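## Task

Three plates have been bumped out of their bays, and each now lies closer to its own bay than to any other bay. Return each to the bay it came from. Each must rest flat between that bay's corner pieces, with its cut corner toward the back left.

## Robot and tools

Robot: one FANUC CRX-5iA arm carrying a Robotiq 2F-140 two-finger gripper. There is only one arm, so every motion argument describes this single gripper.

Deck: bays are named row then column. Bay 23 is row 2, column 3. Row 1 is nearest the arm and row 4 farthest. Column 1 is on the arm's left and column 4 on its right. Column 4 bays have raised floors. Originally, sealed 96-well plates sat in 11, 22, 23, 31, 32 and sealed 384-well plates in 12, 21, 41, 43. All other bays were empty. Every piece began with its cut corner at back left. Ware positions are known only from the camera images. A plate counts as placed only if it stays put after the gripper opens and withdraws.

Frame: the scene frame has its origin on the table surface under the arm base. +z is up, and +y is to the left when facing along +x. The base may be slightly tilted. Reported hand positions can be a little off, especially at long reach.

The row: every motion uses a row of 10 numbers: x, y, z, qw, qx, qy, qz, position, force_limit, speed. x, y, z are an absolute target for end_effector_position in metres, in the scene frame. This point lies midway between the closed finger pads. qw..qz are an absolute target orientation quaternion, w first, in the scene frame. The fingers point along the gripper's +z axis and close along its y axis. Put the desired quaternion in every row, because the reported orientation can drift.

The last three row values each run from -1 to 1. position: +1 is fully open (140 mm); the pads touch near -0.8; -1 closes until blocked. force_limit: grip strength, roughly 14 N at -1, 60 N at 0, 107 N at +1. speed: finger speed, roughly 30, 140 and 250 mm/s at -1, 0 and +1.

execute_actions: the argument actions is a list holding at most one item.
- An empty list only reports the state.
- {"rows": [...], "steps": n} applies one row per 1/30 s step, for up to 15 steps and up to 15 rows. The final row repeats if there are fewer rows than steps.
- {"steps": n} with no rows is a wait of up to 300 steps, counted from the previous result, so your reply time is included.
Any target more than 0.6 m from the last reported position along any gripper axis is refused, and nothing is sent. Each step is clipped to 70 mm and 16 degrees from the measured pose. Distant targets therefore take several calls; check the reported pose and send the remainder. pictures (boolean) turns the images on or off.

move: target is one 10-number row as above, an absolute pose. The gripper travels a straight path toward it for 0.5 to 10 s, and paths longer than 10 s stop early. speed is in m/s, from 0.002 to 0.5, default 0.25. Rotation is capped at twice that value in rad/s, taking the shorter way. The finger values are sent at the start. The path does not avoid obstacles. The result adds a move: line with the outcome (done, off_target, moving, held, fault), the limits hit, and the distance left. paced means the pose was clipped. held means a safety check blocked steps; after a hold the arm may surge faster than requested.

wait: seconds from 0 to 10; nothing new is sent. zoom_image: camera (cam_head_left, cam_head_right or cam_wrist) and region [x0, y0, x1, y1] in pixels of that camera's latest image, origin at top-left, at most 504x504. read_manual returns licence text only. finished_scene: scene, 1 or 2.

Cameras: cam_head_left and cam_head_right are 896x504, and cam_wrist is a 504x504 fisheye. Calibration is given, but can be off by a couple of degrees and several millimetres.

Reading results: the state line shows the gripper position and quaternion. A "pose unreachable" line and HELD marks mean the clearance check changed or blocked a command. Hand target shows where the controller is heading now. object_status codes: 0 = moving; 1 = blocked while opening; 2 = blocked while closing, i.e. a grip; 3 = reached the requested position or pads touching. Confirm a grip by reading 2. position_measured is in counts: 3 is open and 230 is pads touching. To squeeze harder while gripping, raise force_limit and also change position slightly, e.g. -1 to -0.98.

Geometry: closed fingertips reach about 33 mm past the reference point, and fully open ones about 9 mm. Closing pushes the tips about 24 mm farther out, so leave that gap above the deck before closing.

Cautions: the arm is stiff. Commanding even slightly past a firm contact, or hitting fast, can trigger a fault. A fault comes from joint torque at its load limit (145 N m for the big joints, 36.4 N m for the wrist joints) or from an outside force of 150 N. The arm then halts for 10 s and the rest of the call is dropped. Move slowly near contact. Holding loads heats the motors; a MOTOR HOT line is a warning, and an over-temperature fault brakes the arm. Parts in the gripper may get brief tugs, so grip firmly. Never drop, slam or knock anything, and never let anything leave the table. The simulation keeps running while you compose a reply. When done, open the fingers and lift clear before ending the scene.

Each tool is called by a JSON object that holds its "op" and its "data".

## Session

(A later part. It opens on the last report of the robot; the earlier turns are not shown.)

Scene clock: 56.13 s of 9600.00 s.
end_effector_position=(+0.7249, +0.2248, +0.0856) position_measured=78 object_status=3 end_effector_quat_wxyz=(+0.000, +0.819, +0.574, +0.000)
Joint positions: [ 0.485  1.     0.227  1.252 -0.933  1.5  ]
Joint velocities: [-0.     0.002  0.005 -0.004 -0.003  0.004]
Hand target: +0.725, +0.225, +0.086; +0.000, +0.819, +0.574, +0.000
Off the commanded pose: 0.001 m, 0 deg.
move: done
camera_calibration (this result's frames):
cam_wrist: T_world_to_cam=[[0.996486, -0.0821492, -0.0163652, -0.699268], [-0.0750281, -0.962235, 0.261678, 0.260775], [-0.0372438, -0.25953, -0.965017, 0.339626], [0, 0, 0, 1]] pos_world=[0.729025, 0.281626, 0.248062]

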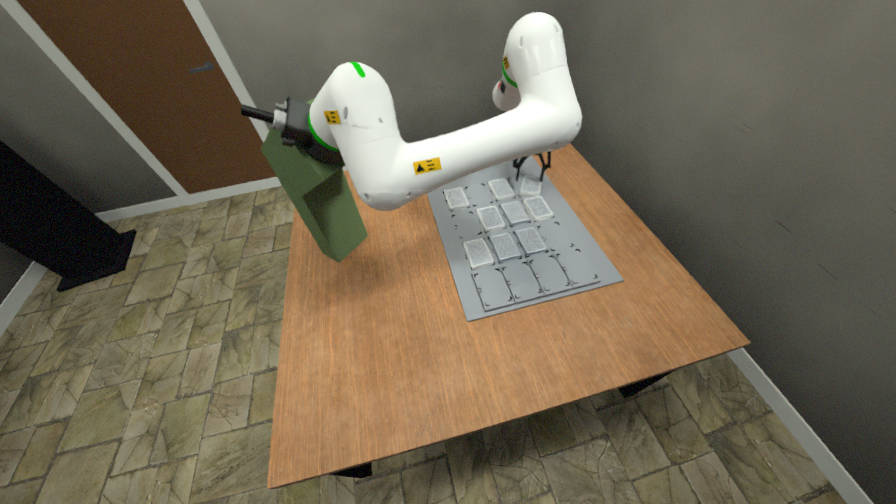

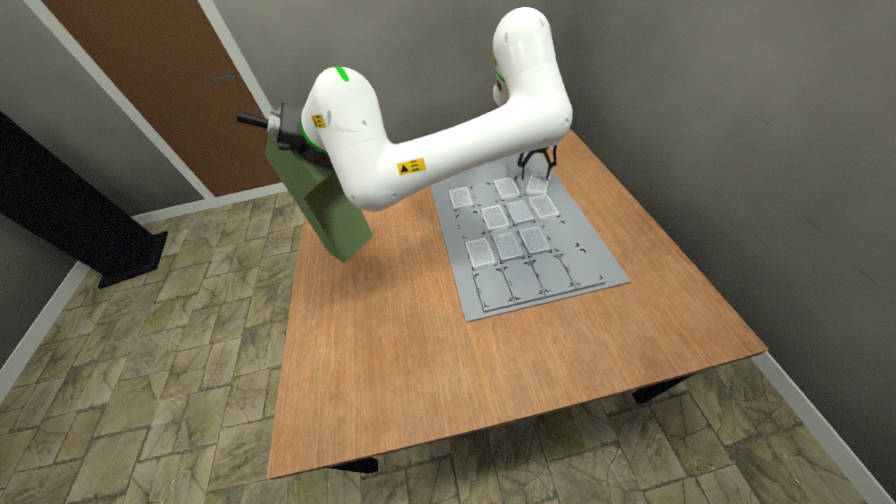

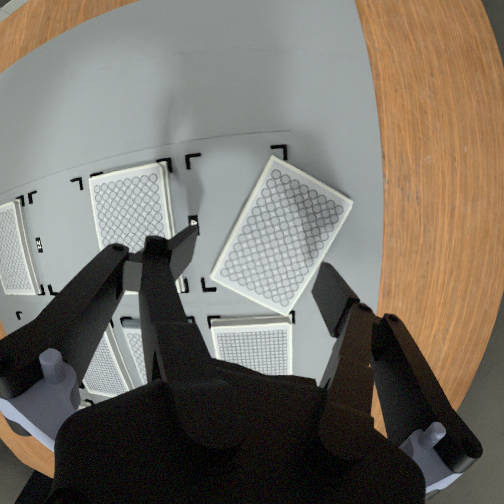

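{"op": "move", "data": {"target": [0.7462, 0.2294, 0.062, 0.0097, 0.8761, 0.4817, 0.0176, 0.4, 0, -0.6], "speed": 0.15}}

{"op": "zoom_image", "data": {"camera": "cam_wrist", "region": [150, 130, 370, 350]}}

Scene clock: 60.47 s of 9600.00 s.
end_effector_position=(+0.7463, +0.2295, +0.0621) position_measured=78 object_status=3 end_effector_quat_wxyz=(+0.010, +0.876, +0.482, +0.018)
Joint positions: [ 0.454  1.056  0.295  1.308 -0.904  1.277]
Joint velocities: [ 0.     0.001  0.     0.     0.001 -0.   ]
Hand target: +0.746, +0.229, +0.062; +0.010, +0.876, +0.482, +0.018
Off the commanded pose: 0.000 m, 0 deg.
After step 90, 0.27 s passed at rest.
move: done
camera_calibration (this result's frames):
cam_wrist: T_world_to_cam=[[0.955572, -0.293962, 0.0216487, -0.643879], [-0.289857, -0.923809, 0.250118, 0.425243], [-0.0535259, -0.245281, -0.967973, 0.327994], [0, 0, 0, 1]] pos_world=[0.756089, 0.284018, 0.225068]

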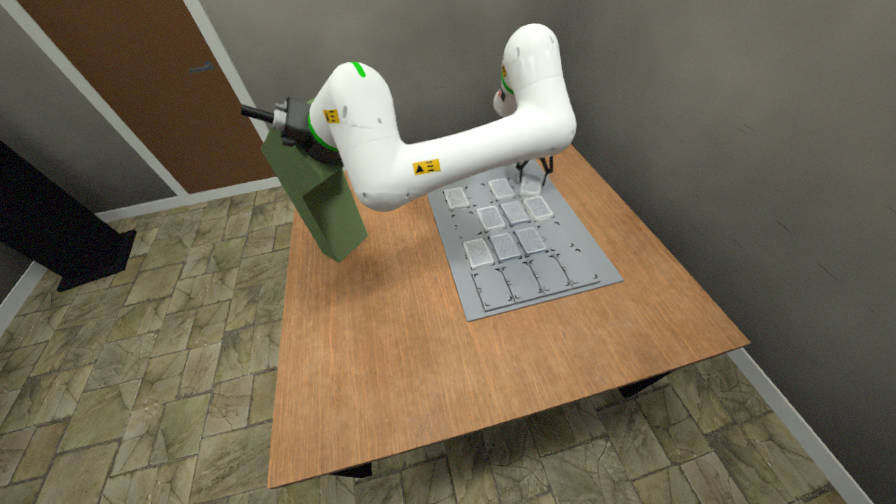

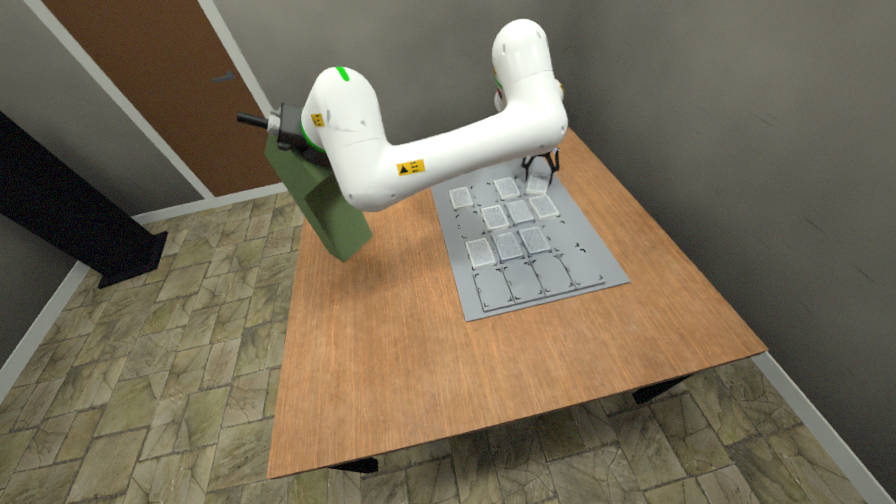

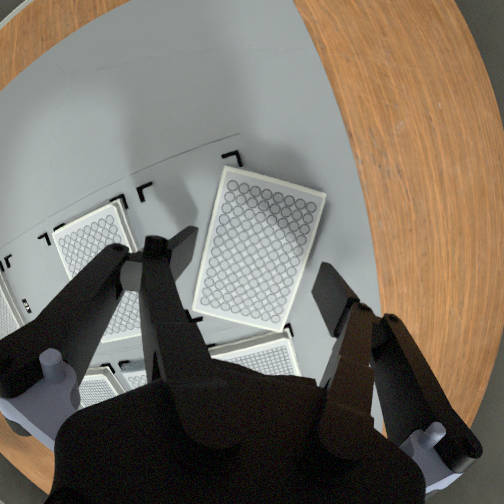

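Region (150, 130, 370, 350) of cam_wrist's 504x504 image, scaled by 2.291, with more detail than that image has.

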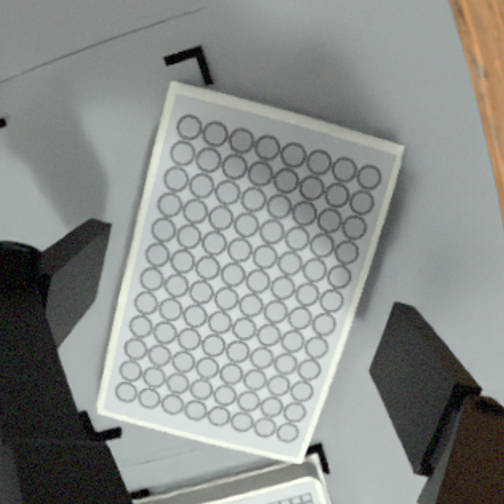

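{"op": "move", "data": {"target": [0.7456, 0.2295, 0.0426, 0.0097, 0.8748, 0.4839, 0.0176, 0.4, 0, -0.6], "speed": 0.05}}

{"op": "move", "data": {"target": [0.7456, 0.2295, 0.0426, 0.0097, 0.8748, 0.4839, 0.0176, -1, 0, -0.8], "speed": 0.05}}

Scene clock: 64.73 s of 9600.00 s.
end_effector_position=(+0.7457, +0.2295, +0.0426) position_measured=78 object_status=3 end_effector_quat_wxyz=(+0.010, +0.875, +0.484, +0.018)
Joint positions: [ 0.433  1.086  0.322  1.322 -0.888  1.283]
Joint velocities: [-0.     0.001 -0.     0.    -0.001  0.001]
Hand target: +0.746, +0.230, +0.043; +0.010, +0.875, +0.484, +0.018
Off the commanded pose: 0.000 m, 0 deg.
After step 90, 0.53 s passed at rest.
move: done
camera_calibration (this result's frames):
cam_wrist: T_world_to_cam=[[0.95705, -0.289112, 0.0216908, -0.645043], [-0.285172, -0.925234, 0.250238, 0.426803], [-0.0522775, -0.245675, -0.967941, 0.308295], [0, 0, 0, 1]] pos_world=[0.755167, 0.284143, 0.205601]

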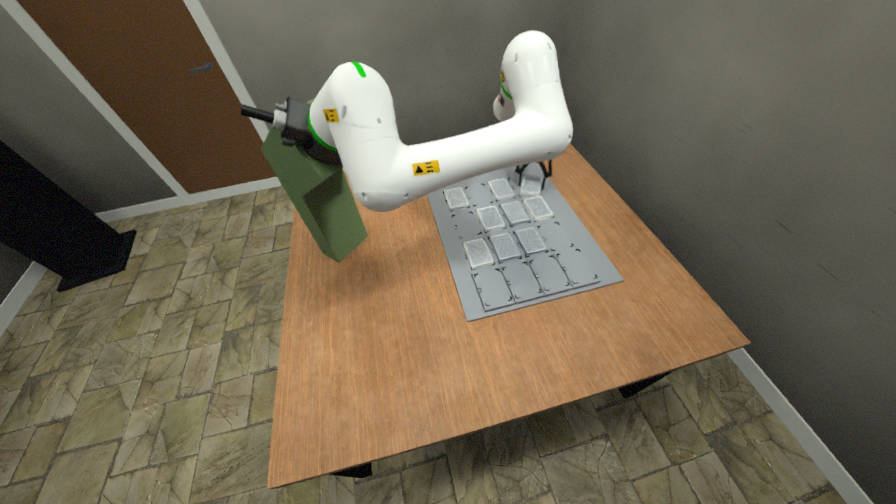

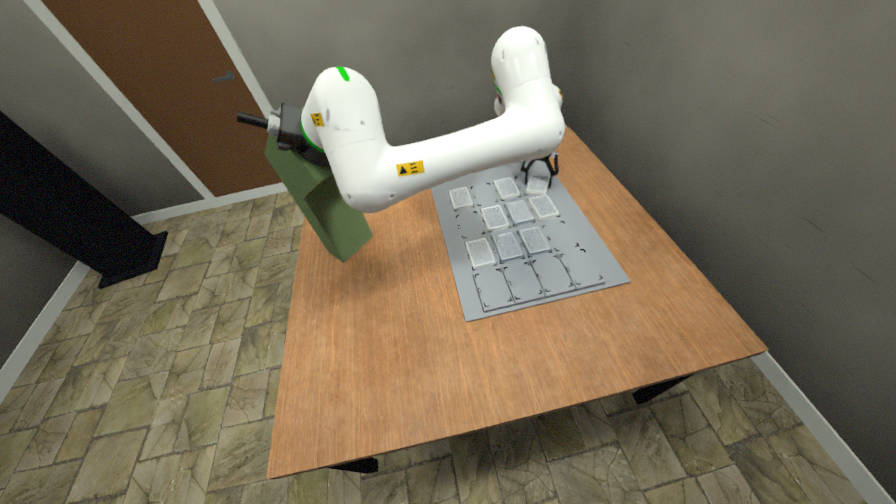

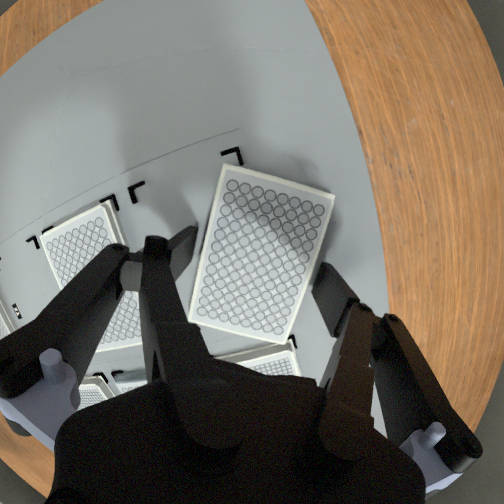

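Scene clock: 65.43 s of 9600.00 s.
end_effector_position=(+0.7456, +0.2296, +0.0426) position_measured=106 object_status=2 end_effector_quat_wxyz=(+0.010, +0.875, +0.484, +0.018)
Joint positions: [ 0.433  1.086  0.322  1.322 -0.888  1.283]
Joint velocities: [-0.002 -0.002 -0.001  0.     0.003  0.   ]
Hand target: +0.746, +0.230, +0.043; +0.010, +0.875, +0.484, +0.018
Off the commanded pose: 0.000 m, 0 deg.
move: done
camera_calibration (this result's frames):
cam_wrist: T_world_to_cam=[[0.957119, -0.288884, 0.0216878, -0.645068], [-0.284951, -0.925302, 0.250239, 0.42667], [-0.0522223, -0.245689, -0.967941, 0.308218], [0, 0, 0, 1]] pos_world=[0.755082, 0.284175, 0.205558]

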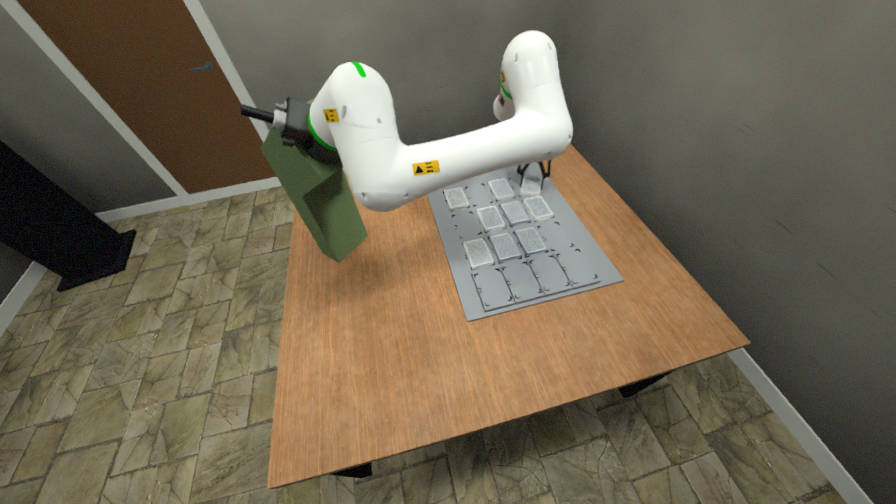

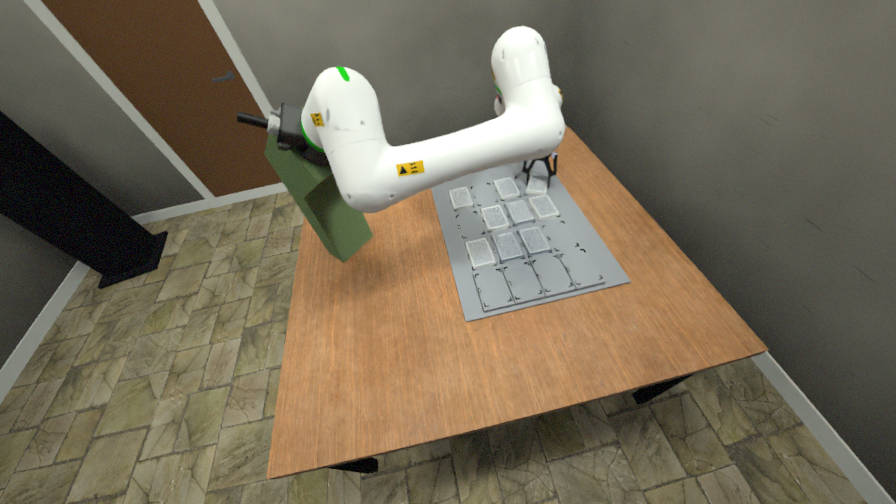

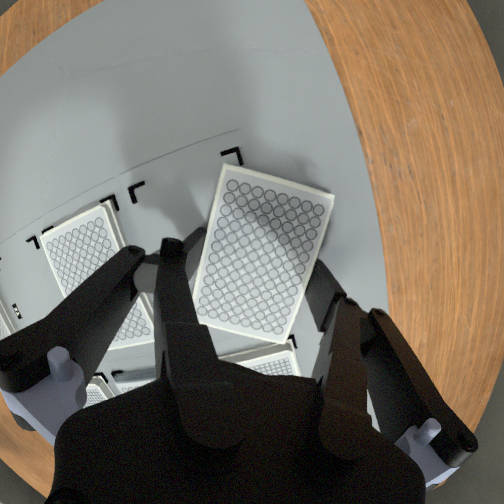

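{"op": "execute_actions", "data": {"actions": []}}

Scene clock: 67.00 s of 9600.00 s.
end_effector_position=(+0.7456, +0.2295, +0.0426) position_measured=106 object_status=2 end_effector_quat_wxyz=(+0.010, +0.875, +0.484, +0.018)
Joint positions: [ 0.433  1.086  0.322  1.322 -0.888  1.283]
Joint velocities: [-0.001 -0.001  0.    -0.     0.    -0.   ]
Hand target: +0.746, +0.230, +0.043; +0.010, +0.875, +0.484, +0.018
Off the commanded pose: 0.000 m, 0 deg.
Steps of this call (steps 1 to 47: nothing new was sent). Readings (end_effector_position | what the end effector reports):
1: (+0.7456, +0.2296, +0.0426) | position_measured=106 object_status=2
2: (+0.7456, +0.2296, +0.0426) | position_measured=106 object_status=2
4: (+0.7456, +0.2295, +0.0426) | position_measured=106 object_status=2
8: (+0.7456, +0.2295, +0.0426) | position_measured=106 object_status=2
47: the state above
camera_calibration (this result's frames):
cam_wrist: T_world_to_cam=[[0.957056, -0.289092, 0.021677, -0.644997], [-0.285149, -0.925238, 0.250248, 0.426745], [-0.0522883, -0.245682, -0.967939, 0.308262], [0, 0, 0, 1]] pos_world=[0.755103, 0.284113, 0.205569]

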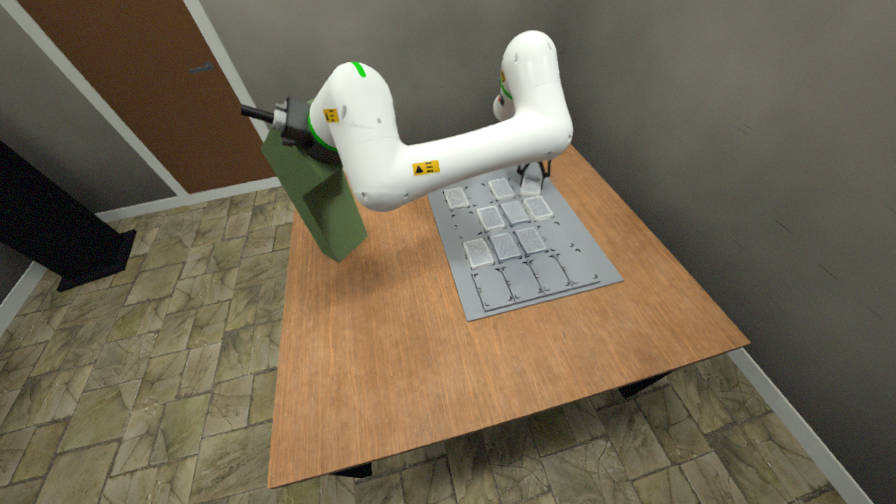

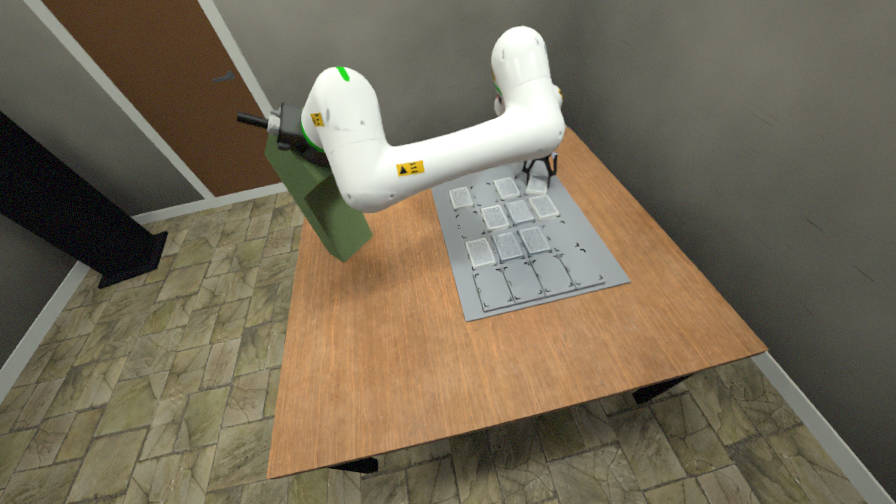

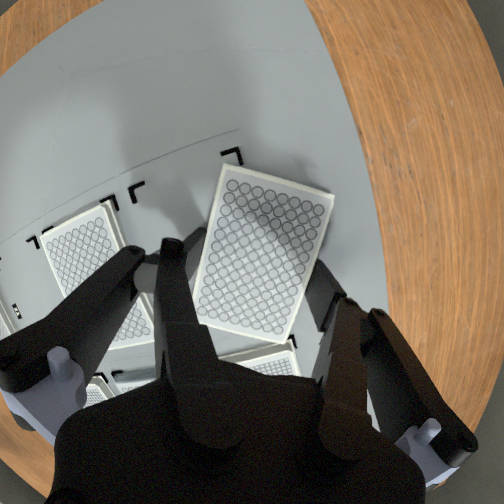

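{"op": "move", "data": {"target": [0.7456, 0.2310, 0.048, 0, 0.8750, 0.4840, 0, -1, 0, -0.8], "speed": 0.04}}

{"op": "move", "data": {"target": [0.7125, 0.2462, 0.046, 0, 0.7071, 0.7071, 0, -1, 0, -0.8], "speed": 0.15}}

{"op": "zoom_image", "data": {"camera": "cam_wrist", "region": [190, 130, 350, 230]}}

{"op": "zoom_image", "data": {"camera": "cam_wrist", "region": [170, 270, 330, 380]}}

Scene clock: 69.00 s of 9600.00 s.
end_effector_position=(+0.7456, +0.2310, +0.0480) position_measured=107 object_status=2 end_effector_quat_wxyz=(+0.000, +0.875, +0.484, +0.000)
Joint positions: [ 0.453  1.103  0.387  1.228 -0.929  1.365]
Joint velocities: [ 0.     0.     0.004 -0.005 -0.004  0.004]
Hand target: +0.746, +0.231, +0.048; +0.000, +0.875, +0.484, +0.000
Off the commanded pose: 0.000 m, 0 deg.
move: done
camera_calibration (this result's frames):
cam_wrist: T_world_to_cam=[[0.957122, -0.289212, -0.0165613, -0.642913], [-0.27503, -0.925169, 0.261573, 0.41865], [-0.0909719, -0.245802, -0.965042, 0.342556], [0, 0, 0, 1]] pos_world=[0.761651, 0.285585, 0.210426]

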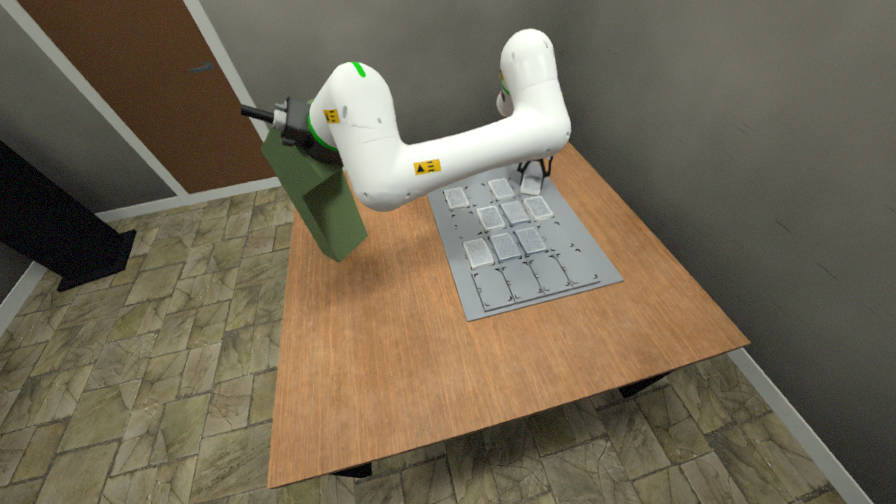

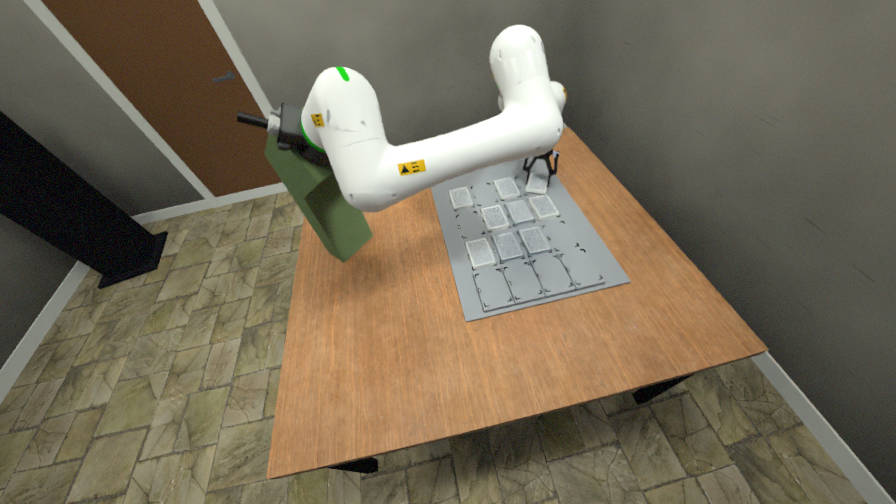

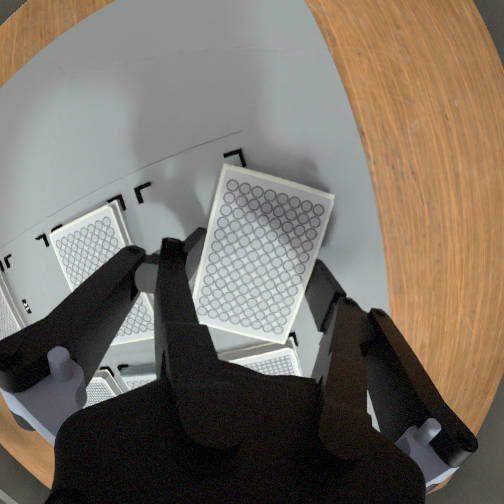

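Scene clock: 71.17 s of 9600.00 s.
end_effector_position=(+0.7125, +0.2462, +0.0460) position_measured=107 object_status=2 end_effector_quat_wxyz=(+0.000, +0.707, +0.707, +0.000)
Joint positions: [ 0.459  1.087  0.28   1.291 -0.905  1.815]
Joint velocities: [ 0.    -0.    -0.001 -0.    -0.001  0.002]
Hand target: +0.712, +0.246, +0.046; -0.000, +0.707, +0.707, -0.000
Off the commanded pose: 0.000 m, 0 deg.
move: done
camera_calibration (this result's frames):
cam_wrist: T_world_to_cam=[[0.964377, 0.264003, -0.0167035, -0.748133], [0.259061, -0.929778, 0.261534, 0.0447607], [0.0535153, -0.256545, -0.96505, 0.241075], [0, 0, 0, 1]] pos_world=[0.696986, 0.300973, 0.208446]

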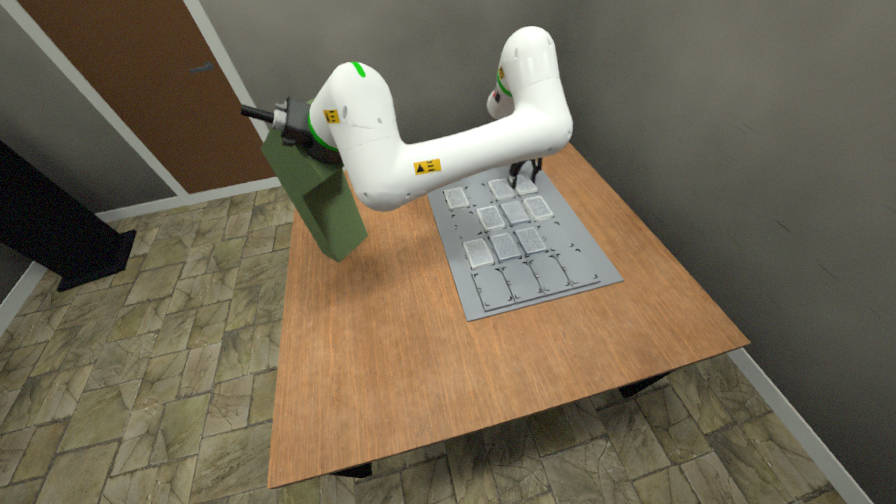

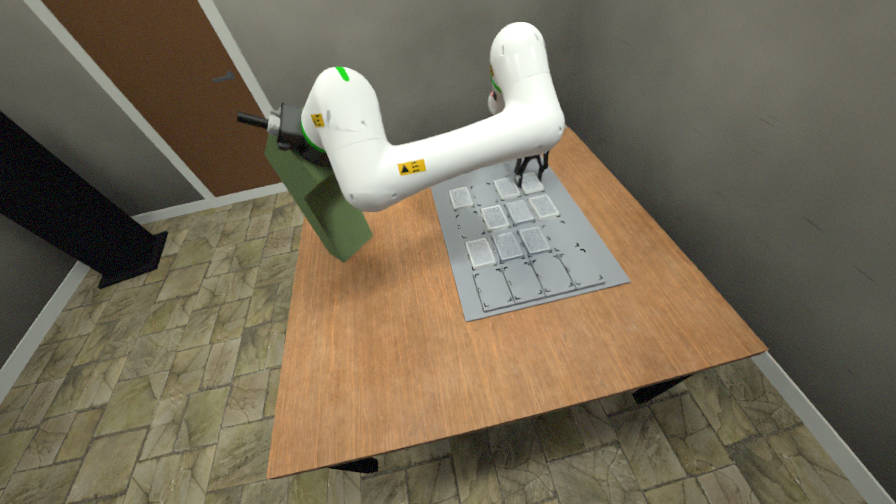

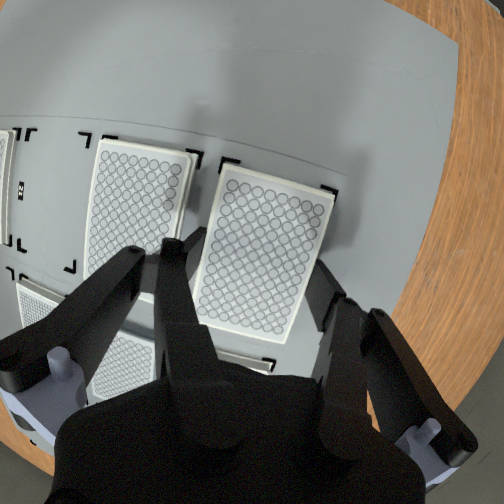

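Region (190, 130, 350, 230) of cam_wrist's 504x504 image, scaled by 3.150, with more detail than that image has; it fills the top 315 rows of this view, and the rest is white.

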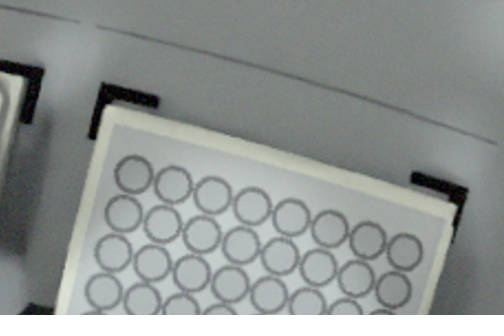

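Region (170, 270, 330, 380) of cam_wrist's 504x504 image, scaled by 3.150, with more detail than that image has; it fills the top 346 rows of this view, and the rest is white.

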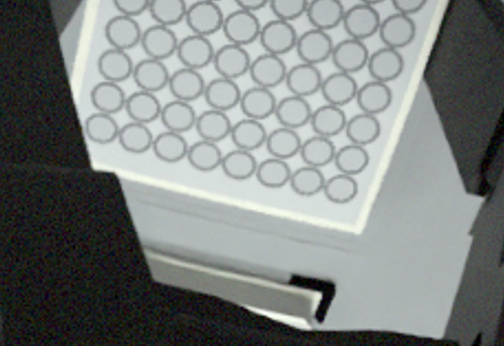

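{"op": "move", "data": {"target": [0.7125, 0.2462, 0.0435, 0, 0.7071, 0.7071, 0, -1, 0, -0.8], "speed": 0.01}}

{"op": "zoom_image", "data": {"camera": "cam_wrist", "region": [190, 130, 350, 230]}}

{"op": "zoom_image", "data": {"camera": "cam_wrist", "region": [170, 270, 330, 380]}}

Scene clock: 72.63 s of 9600.00 s.
end_effector_position=(+0.7125, +0.2462, +0.0435) position_measured=107 object_status=2 end_effector_quat_wxyz=(+0.000, +0.707, +0.707, +0.000)
Joint positions: [ 0.456  1.091  0.284  1.293 -0.903  1.816]
Joint velocities: [-0.    -0.001  0.    -0.    -0.    -0.   ]
Hand target: +0.713, +0.246, +0.044; +0.000, +0.707, +0.707, +0.000
Off the commanded pose: 0.000 m, 0 deg.
move: done
camera_calibration (this result's frames):
cam_wrist: T_world_to_cam=[[0.964448, 0.26374, -0.016789, -0.748218], [0.258828, -0.929832, 0.261572, 0.0455837], [0.0533761, -0.256618, -0.965038, 0.238791], [0, 0, 0, 1]] pos_world=[0.697073, 0.300998, 0.205957]

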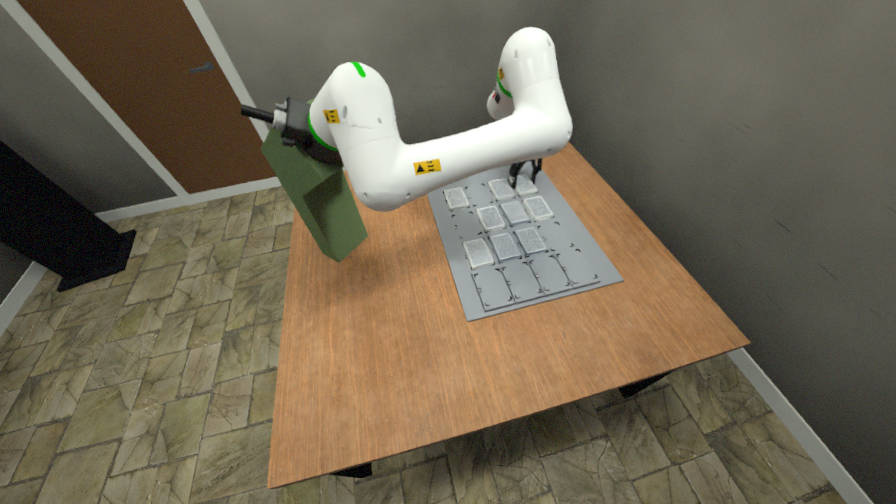

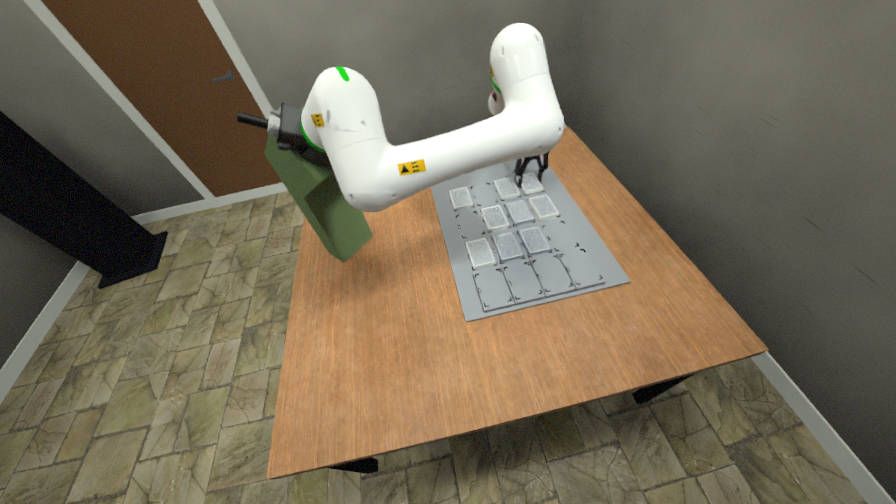

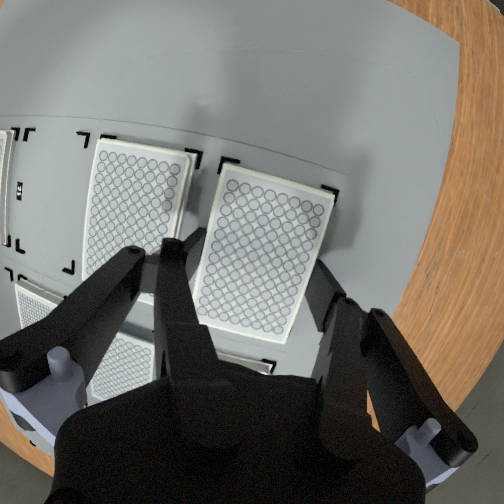

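Region (190, 130, 350, 230) of cam_wrist's 504x504 image, scaled by 3.150, with more detail than that image has; it fills the top 315 rows of this view, and the rest is white.

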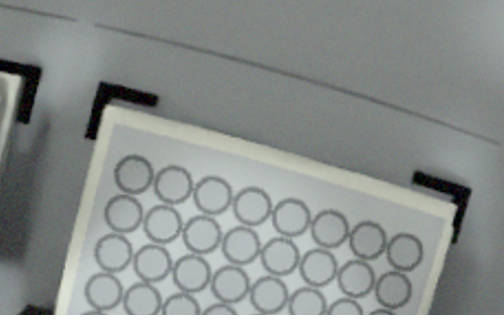

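Region (170, 270, 330, 380) of cam_wrist's 504x504 image, scaled by 3.150, with more detail than that image has; it fills the top 346 rows of this view, and the rest is white.

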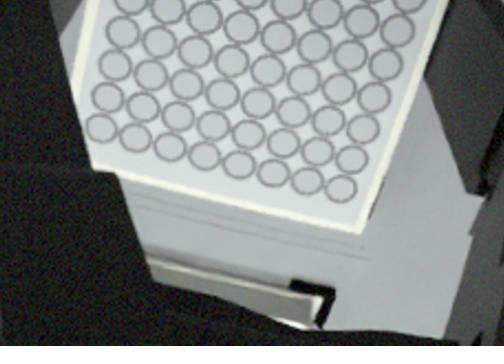

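{"op": "move", "data": {"target": [0.7126, 0.2468, 0.0433, 0, 0.7071, 0.7071, 0, -1, 0, -0.8], "speed": 0.01}}

{"op": "zoom_image", "data": {"camera": "cam_wrist", "region": [190, 130, 350, 230]}}

{"op": "zoom_image", "data": {"camera": "cam_wrist", "region": [170, 270, 330, 380]}}

Scene clock: 74.23 s of 9600.00 s.
end_effector_position=(+0.7126, +0.2468, +0.0433) position_measured=107 object_status=2 end_effector_quat_wxyz=(+0.000, +0.707, +0.707, +0.000)
Joint positions: [ 0.456  1.093  0.286  1.292 -0.904  1.816]
Joint velocities: [-0.     0.002 -0.001  0.    -0.    -0.   ]
Hand target: +0.713, +0.247, +0.043; +0.000, +0.707, +0.707, +0.000
Off the commanded pose: 0.000 m, 0 deg.
move: done
camera_calibration (this result's frames):
cam_wrist: T_world_to_cam=[[0.964448, 0.26374, -0.0167936, -0.748465], [0.258829, -0.929832, 0.261574, 0.0461645], [0.0533723, -0.256621, -0.965037, 0.238743], [0, 0, 0, 1]] pos_world=[0.697164, 0.301592, 0.205751]

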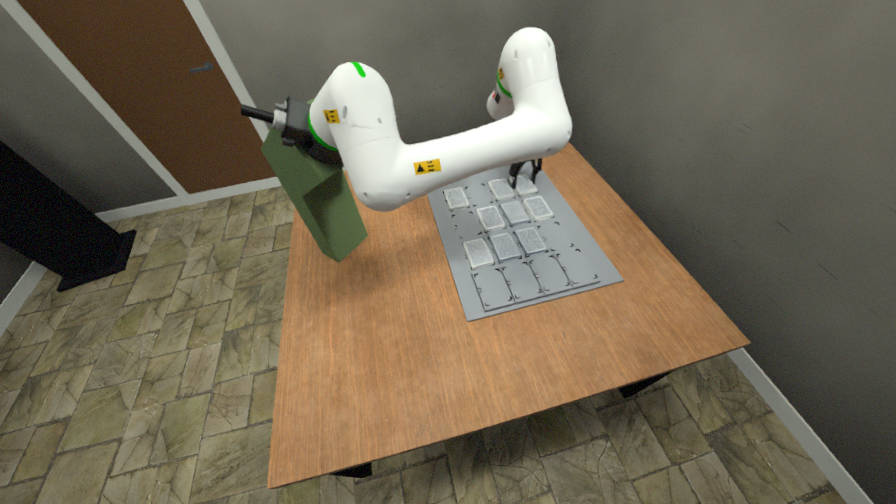

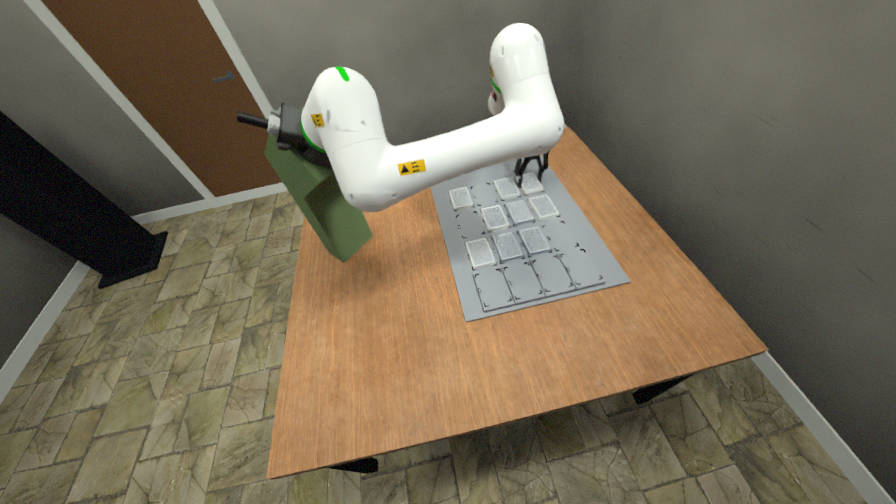

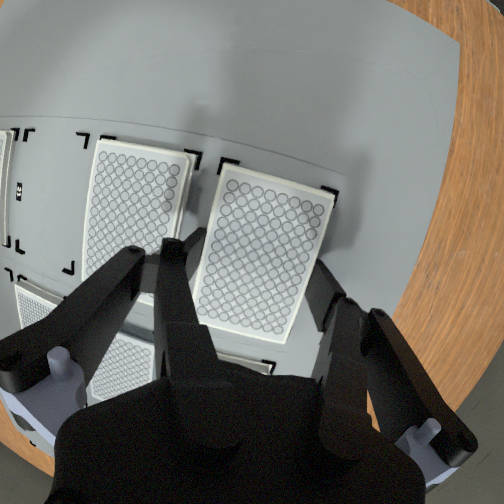

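Region (190, 130, 350, 230) of cam_wrist's 504x504 image, scaled by 3.150, with more detail than that image has; it fills the top 315 rows of this view, and the rest is white.

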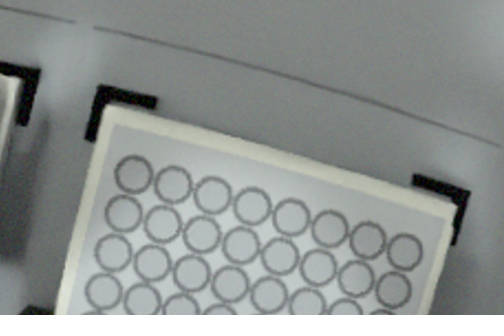

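Region (170, 270, 330, 380) of cam_wrist's 504x504 image, scaled by 3.150, with more detail than that image has; it fills the top 346 rows of this view, and the rest is white.

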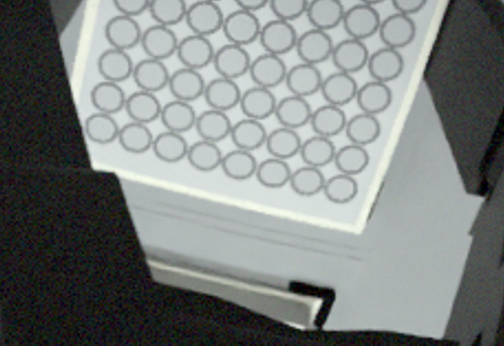

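Good alignment. Lower.

{"op": "move", "data": {"target": [0.7126, 0.2468, 0.0402, 0, 0.7071, 0.7071, 0, -1, 0, -0.8], "speed": 0.006}}

{"op": "zoom_image", "data": {"camera": "cam_wrist", "region": [190, 130, 350, 230]}}

{"op": "zoom_image", "data": {"camera": "cam_wrist", "region": [170, 270, 330, 380]}}

Scene clock: 75.50 s of 9600.00 s.
end_effector_position=(+0.7127, +0.2468, +0.0403) position_measured=107 object_status=2 end_effector_quat_wxyz=(+0.000, +0.707, +0.707, +0.000)
Joint positions: [ 0.453  1.098  0.291  1.294 -0.901  1.817]
Joint velocities: [-0.001  0.001  0.     0.001 -0.003 -0.001]
Hand target: +0.713, +0.247, +0.040; +0.000, +0.707, +0.707, +0.000
Off the commanded pose: 0.000 m, 0 deg.
move: done
camera_calibration (this result's frames):
cam_wrist: T_world_to_cam=[[0.964452, 0.26373, -0.0166891, -0.748598], [0.258793, -0.929843, 0.26157, 0.0469806], [0.0534657, -0.256591, -0.96504, 0.23576], [0, 0, 0, 1]] pos_world=[0.697224, 0.301606, 0.202735]

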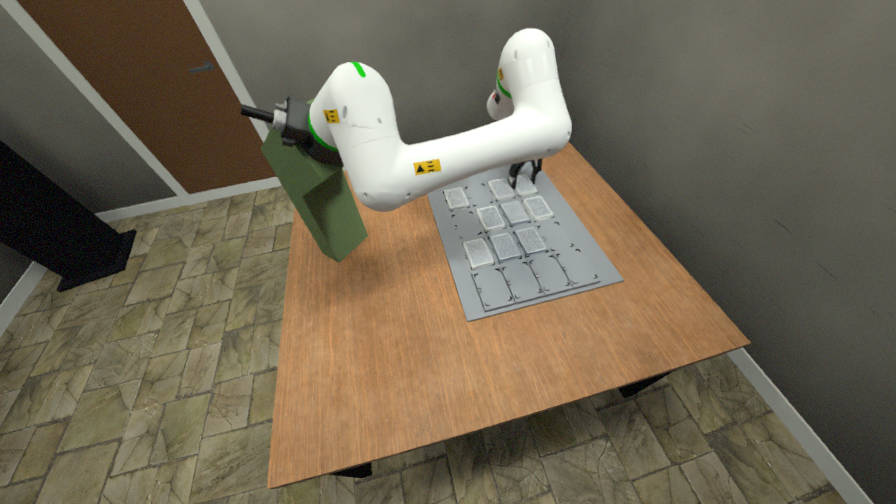

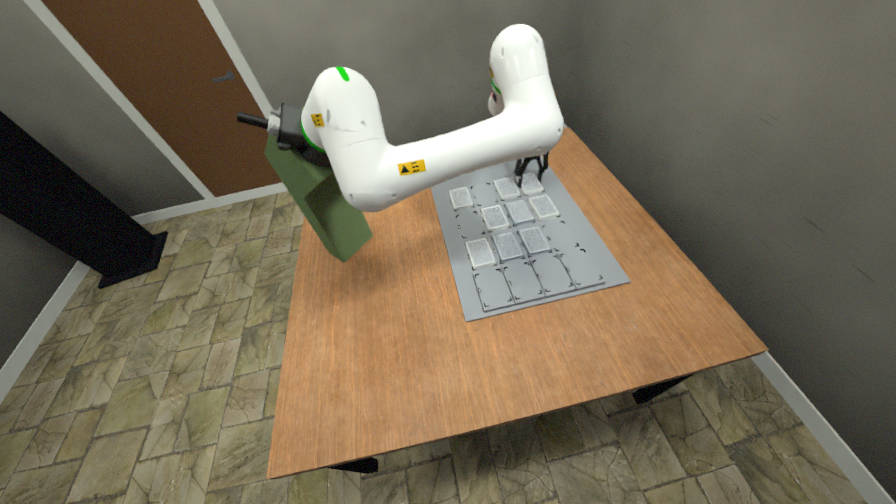

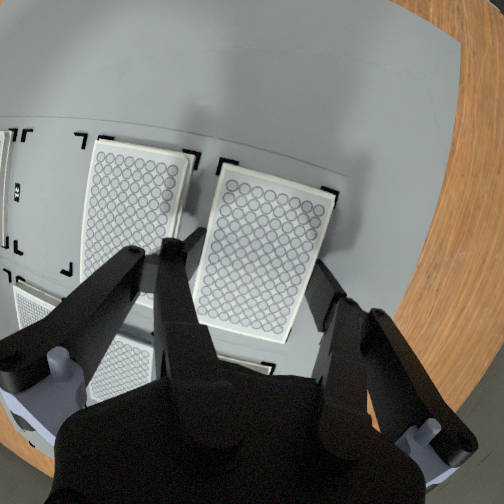

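Region (190, 130, 350, 230) of cam_wrist's 504x504 image, scaled by 3.150, with more detail than that image has; it fills the top 315 rows of this view, and the rest is white.

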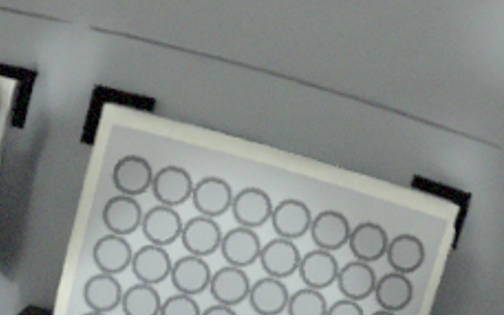

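Region (170, 270, 330, 380) of cam_wrist's 504x504 image, scaled by 3.150, with more detail than that image has; it fills the top 346 rows of this view, and the rest is white.

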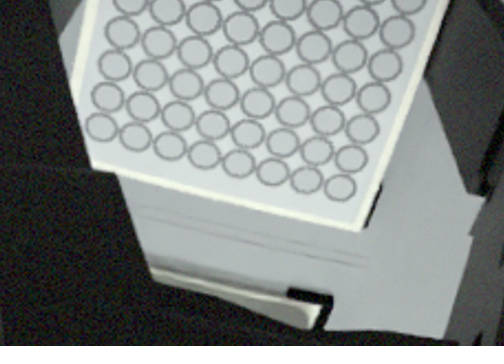

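{"op": "zoom_image", "data": {"camera": "cam_wrist", "region": [300, 170, 360, 220]}}

{"op": "zoom_image", "data": {"camera": "cam_wrist", "region": [170, 135, 260, 195]}}

Region (300, 170, 360, 220) of cam_wrist's 504x504 image, scaled by 8.400, with more detail than that image has.

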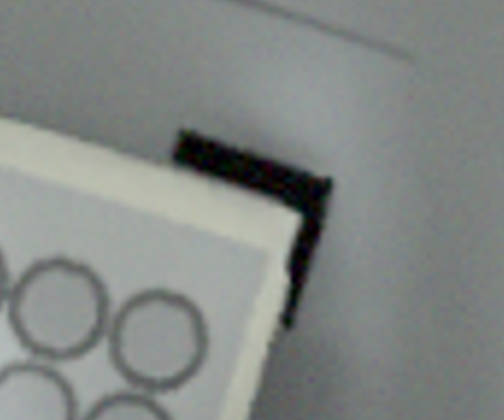

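Region (170, 135, 260, 195) of cam_wrist's 504x504 image, scaled by 5.600, with more detail than that image has.

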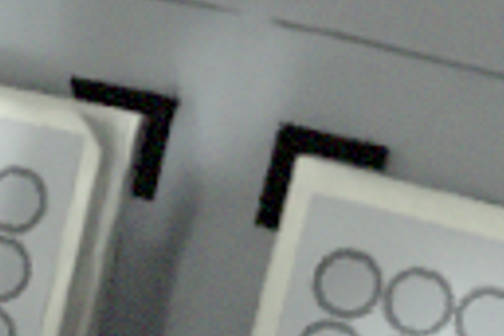

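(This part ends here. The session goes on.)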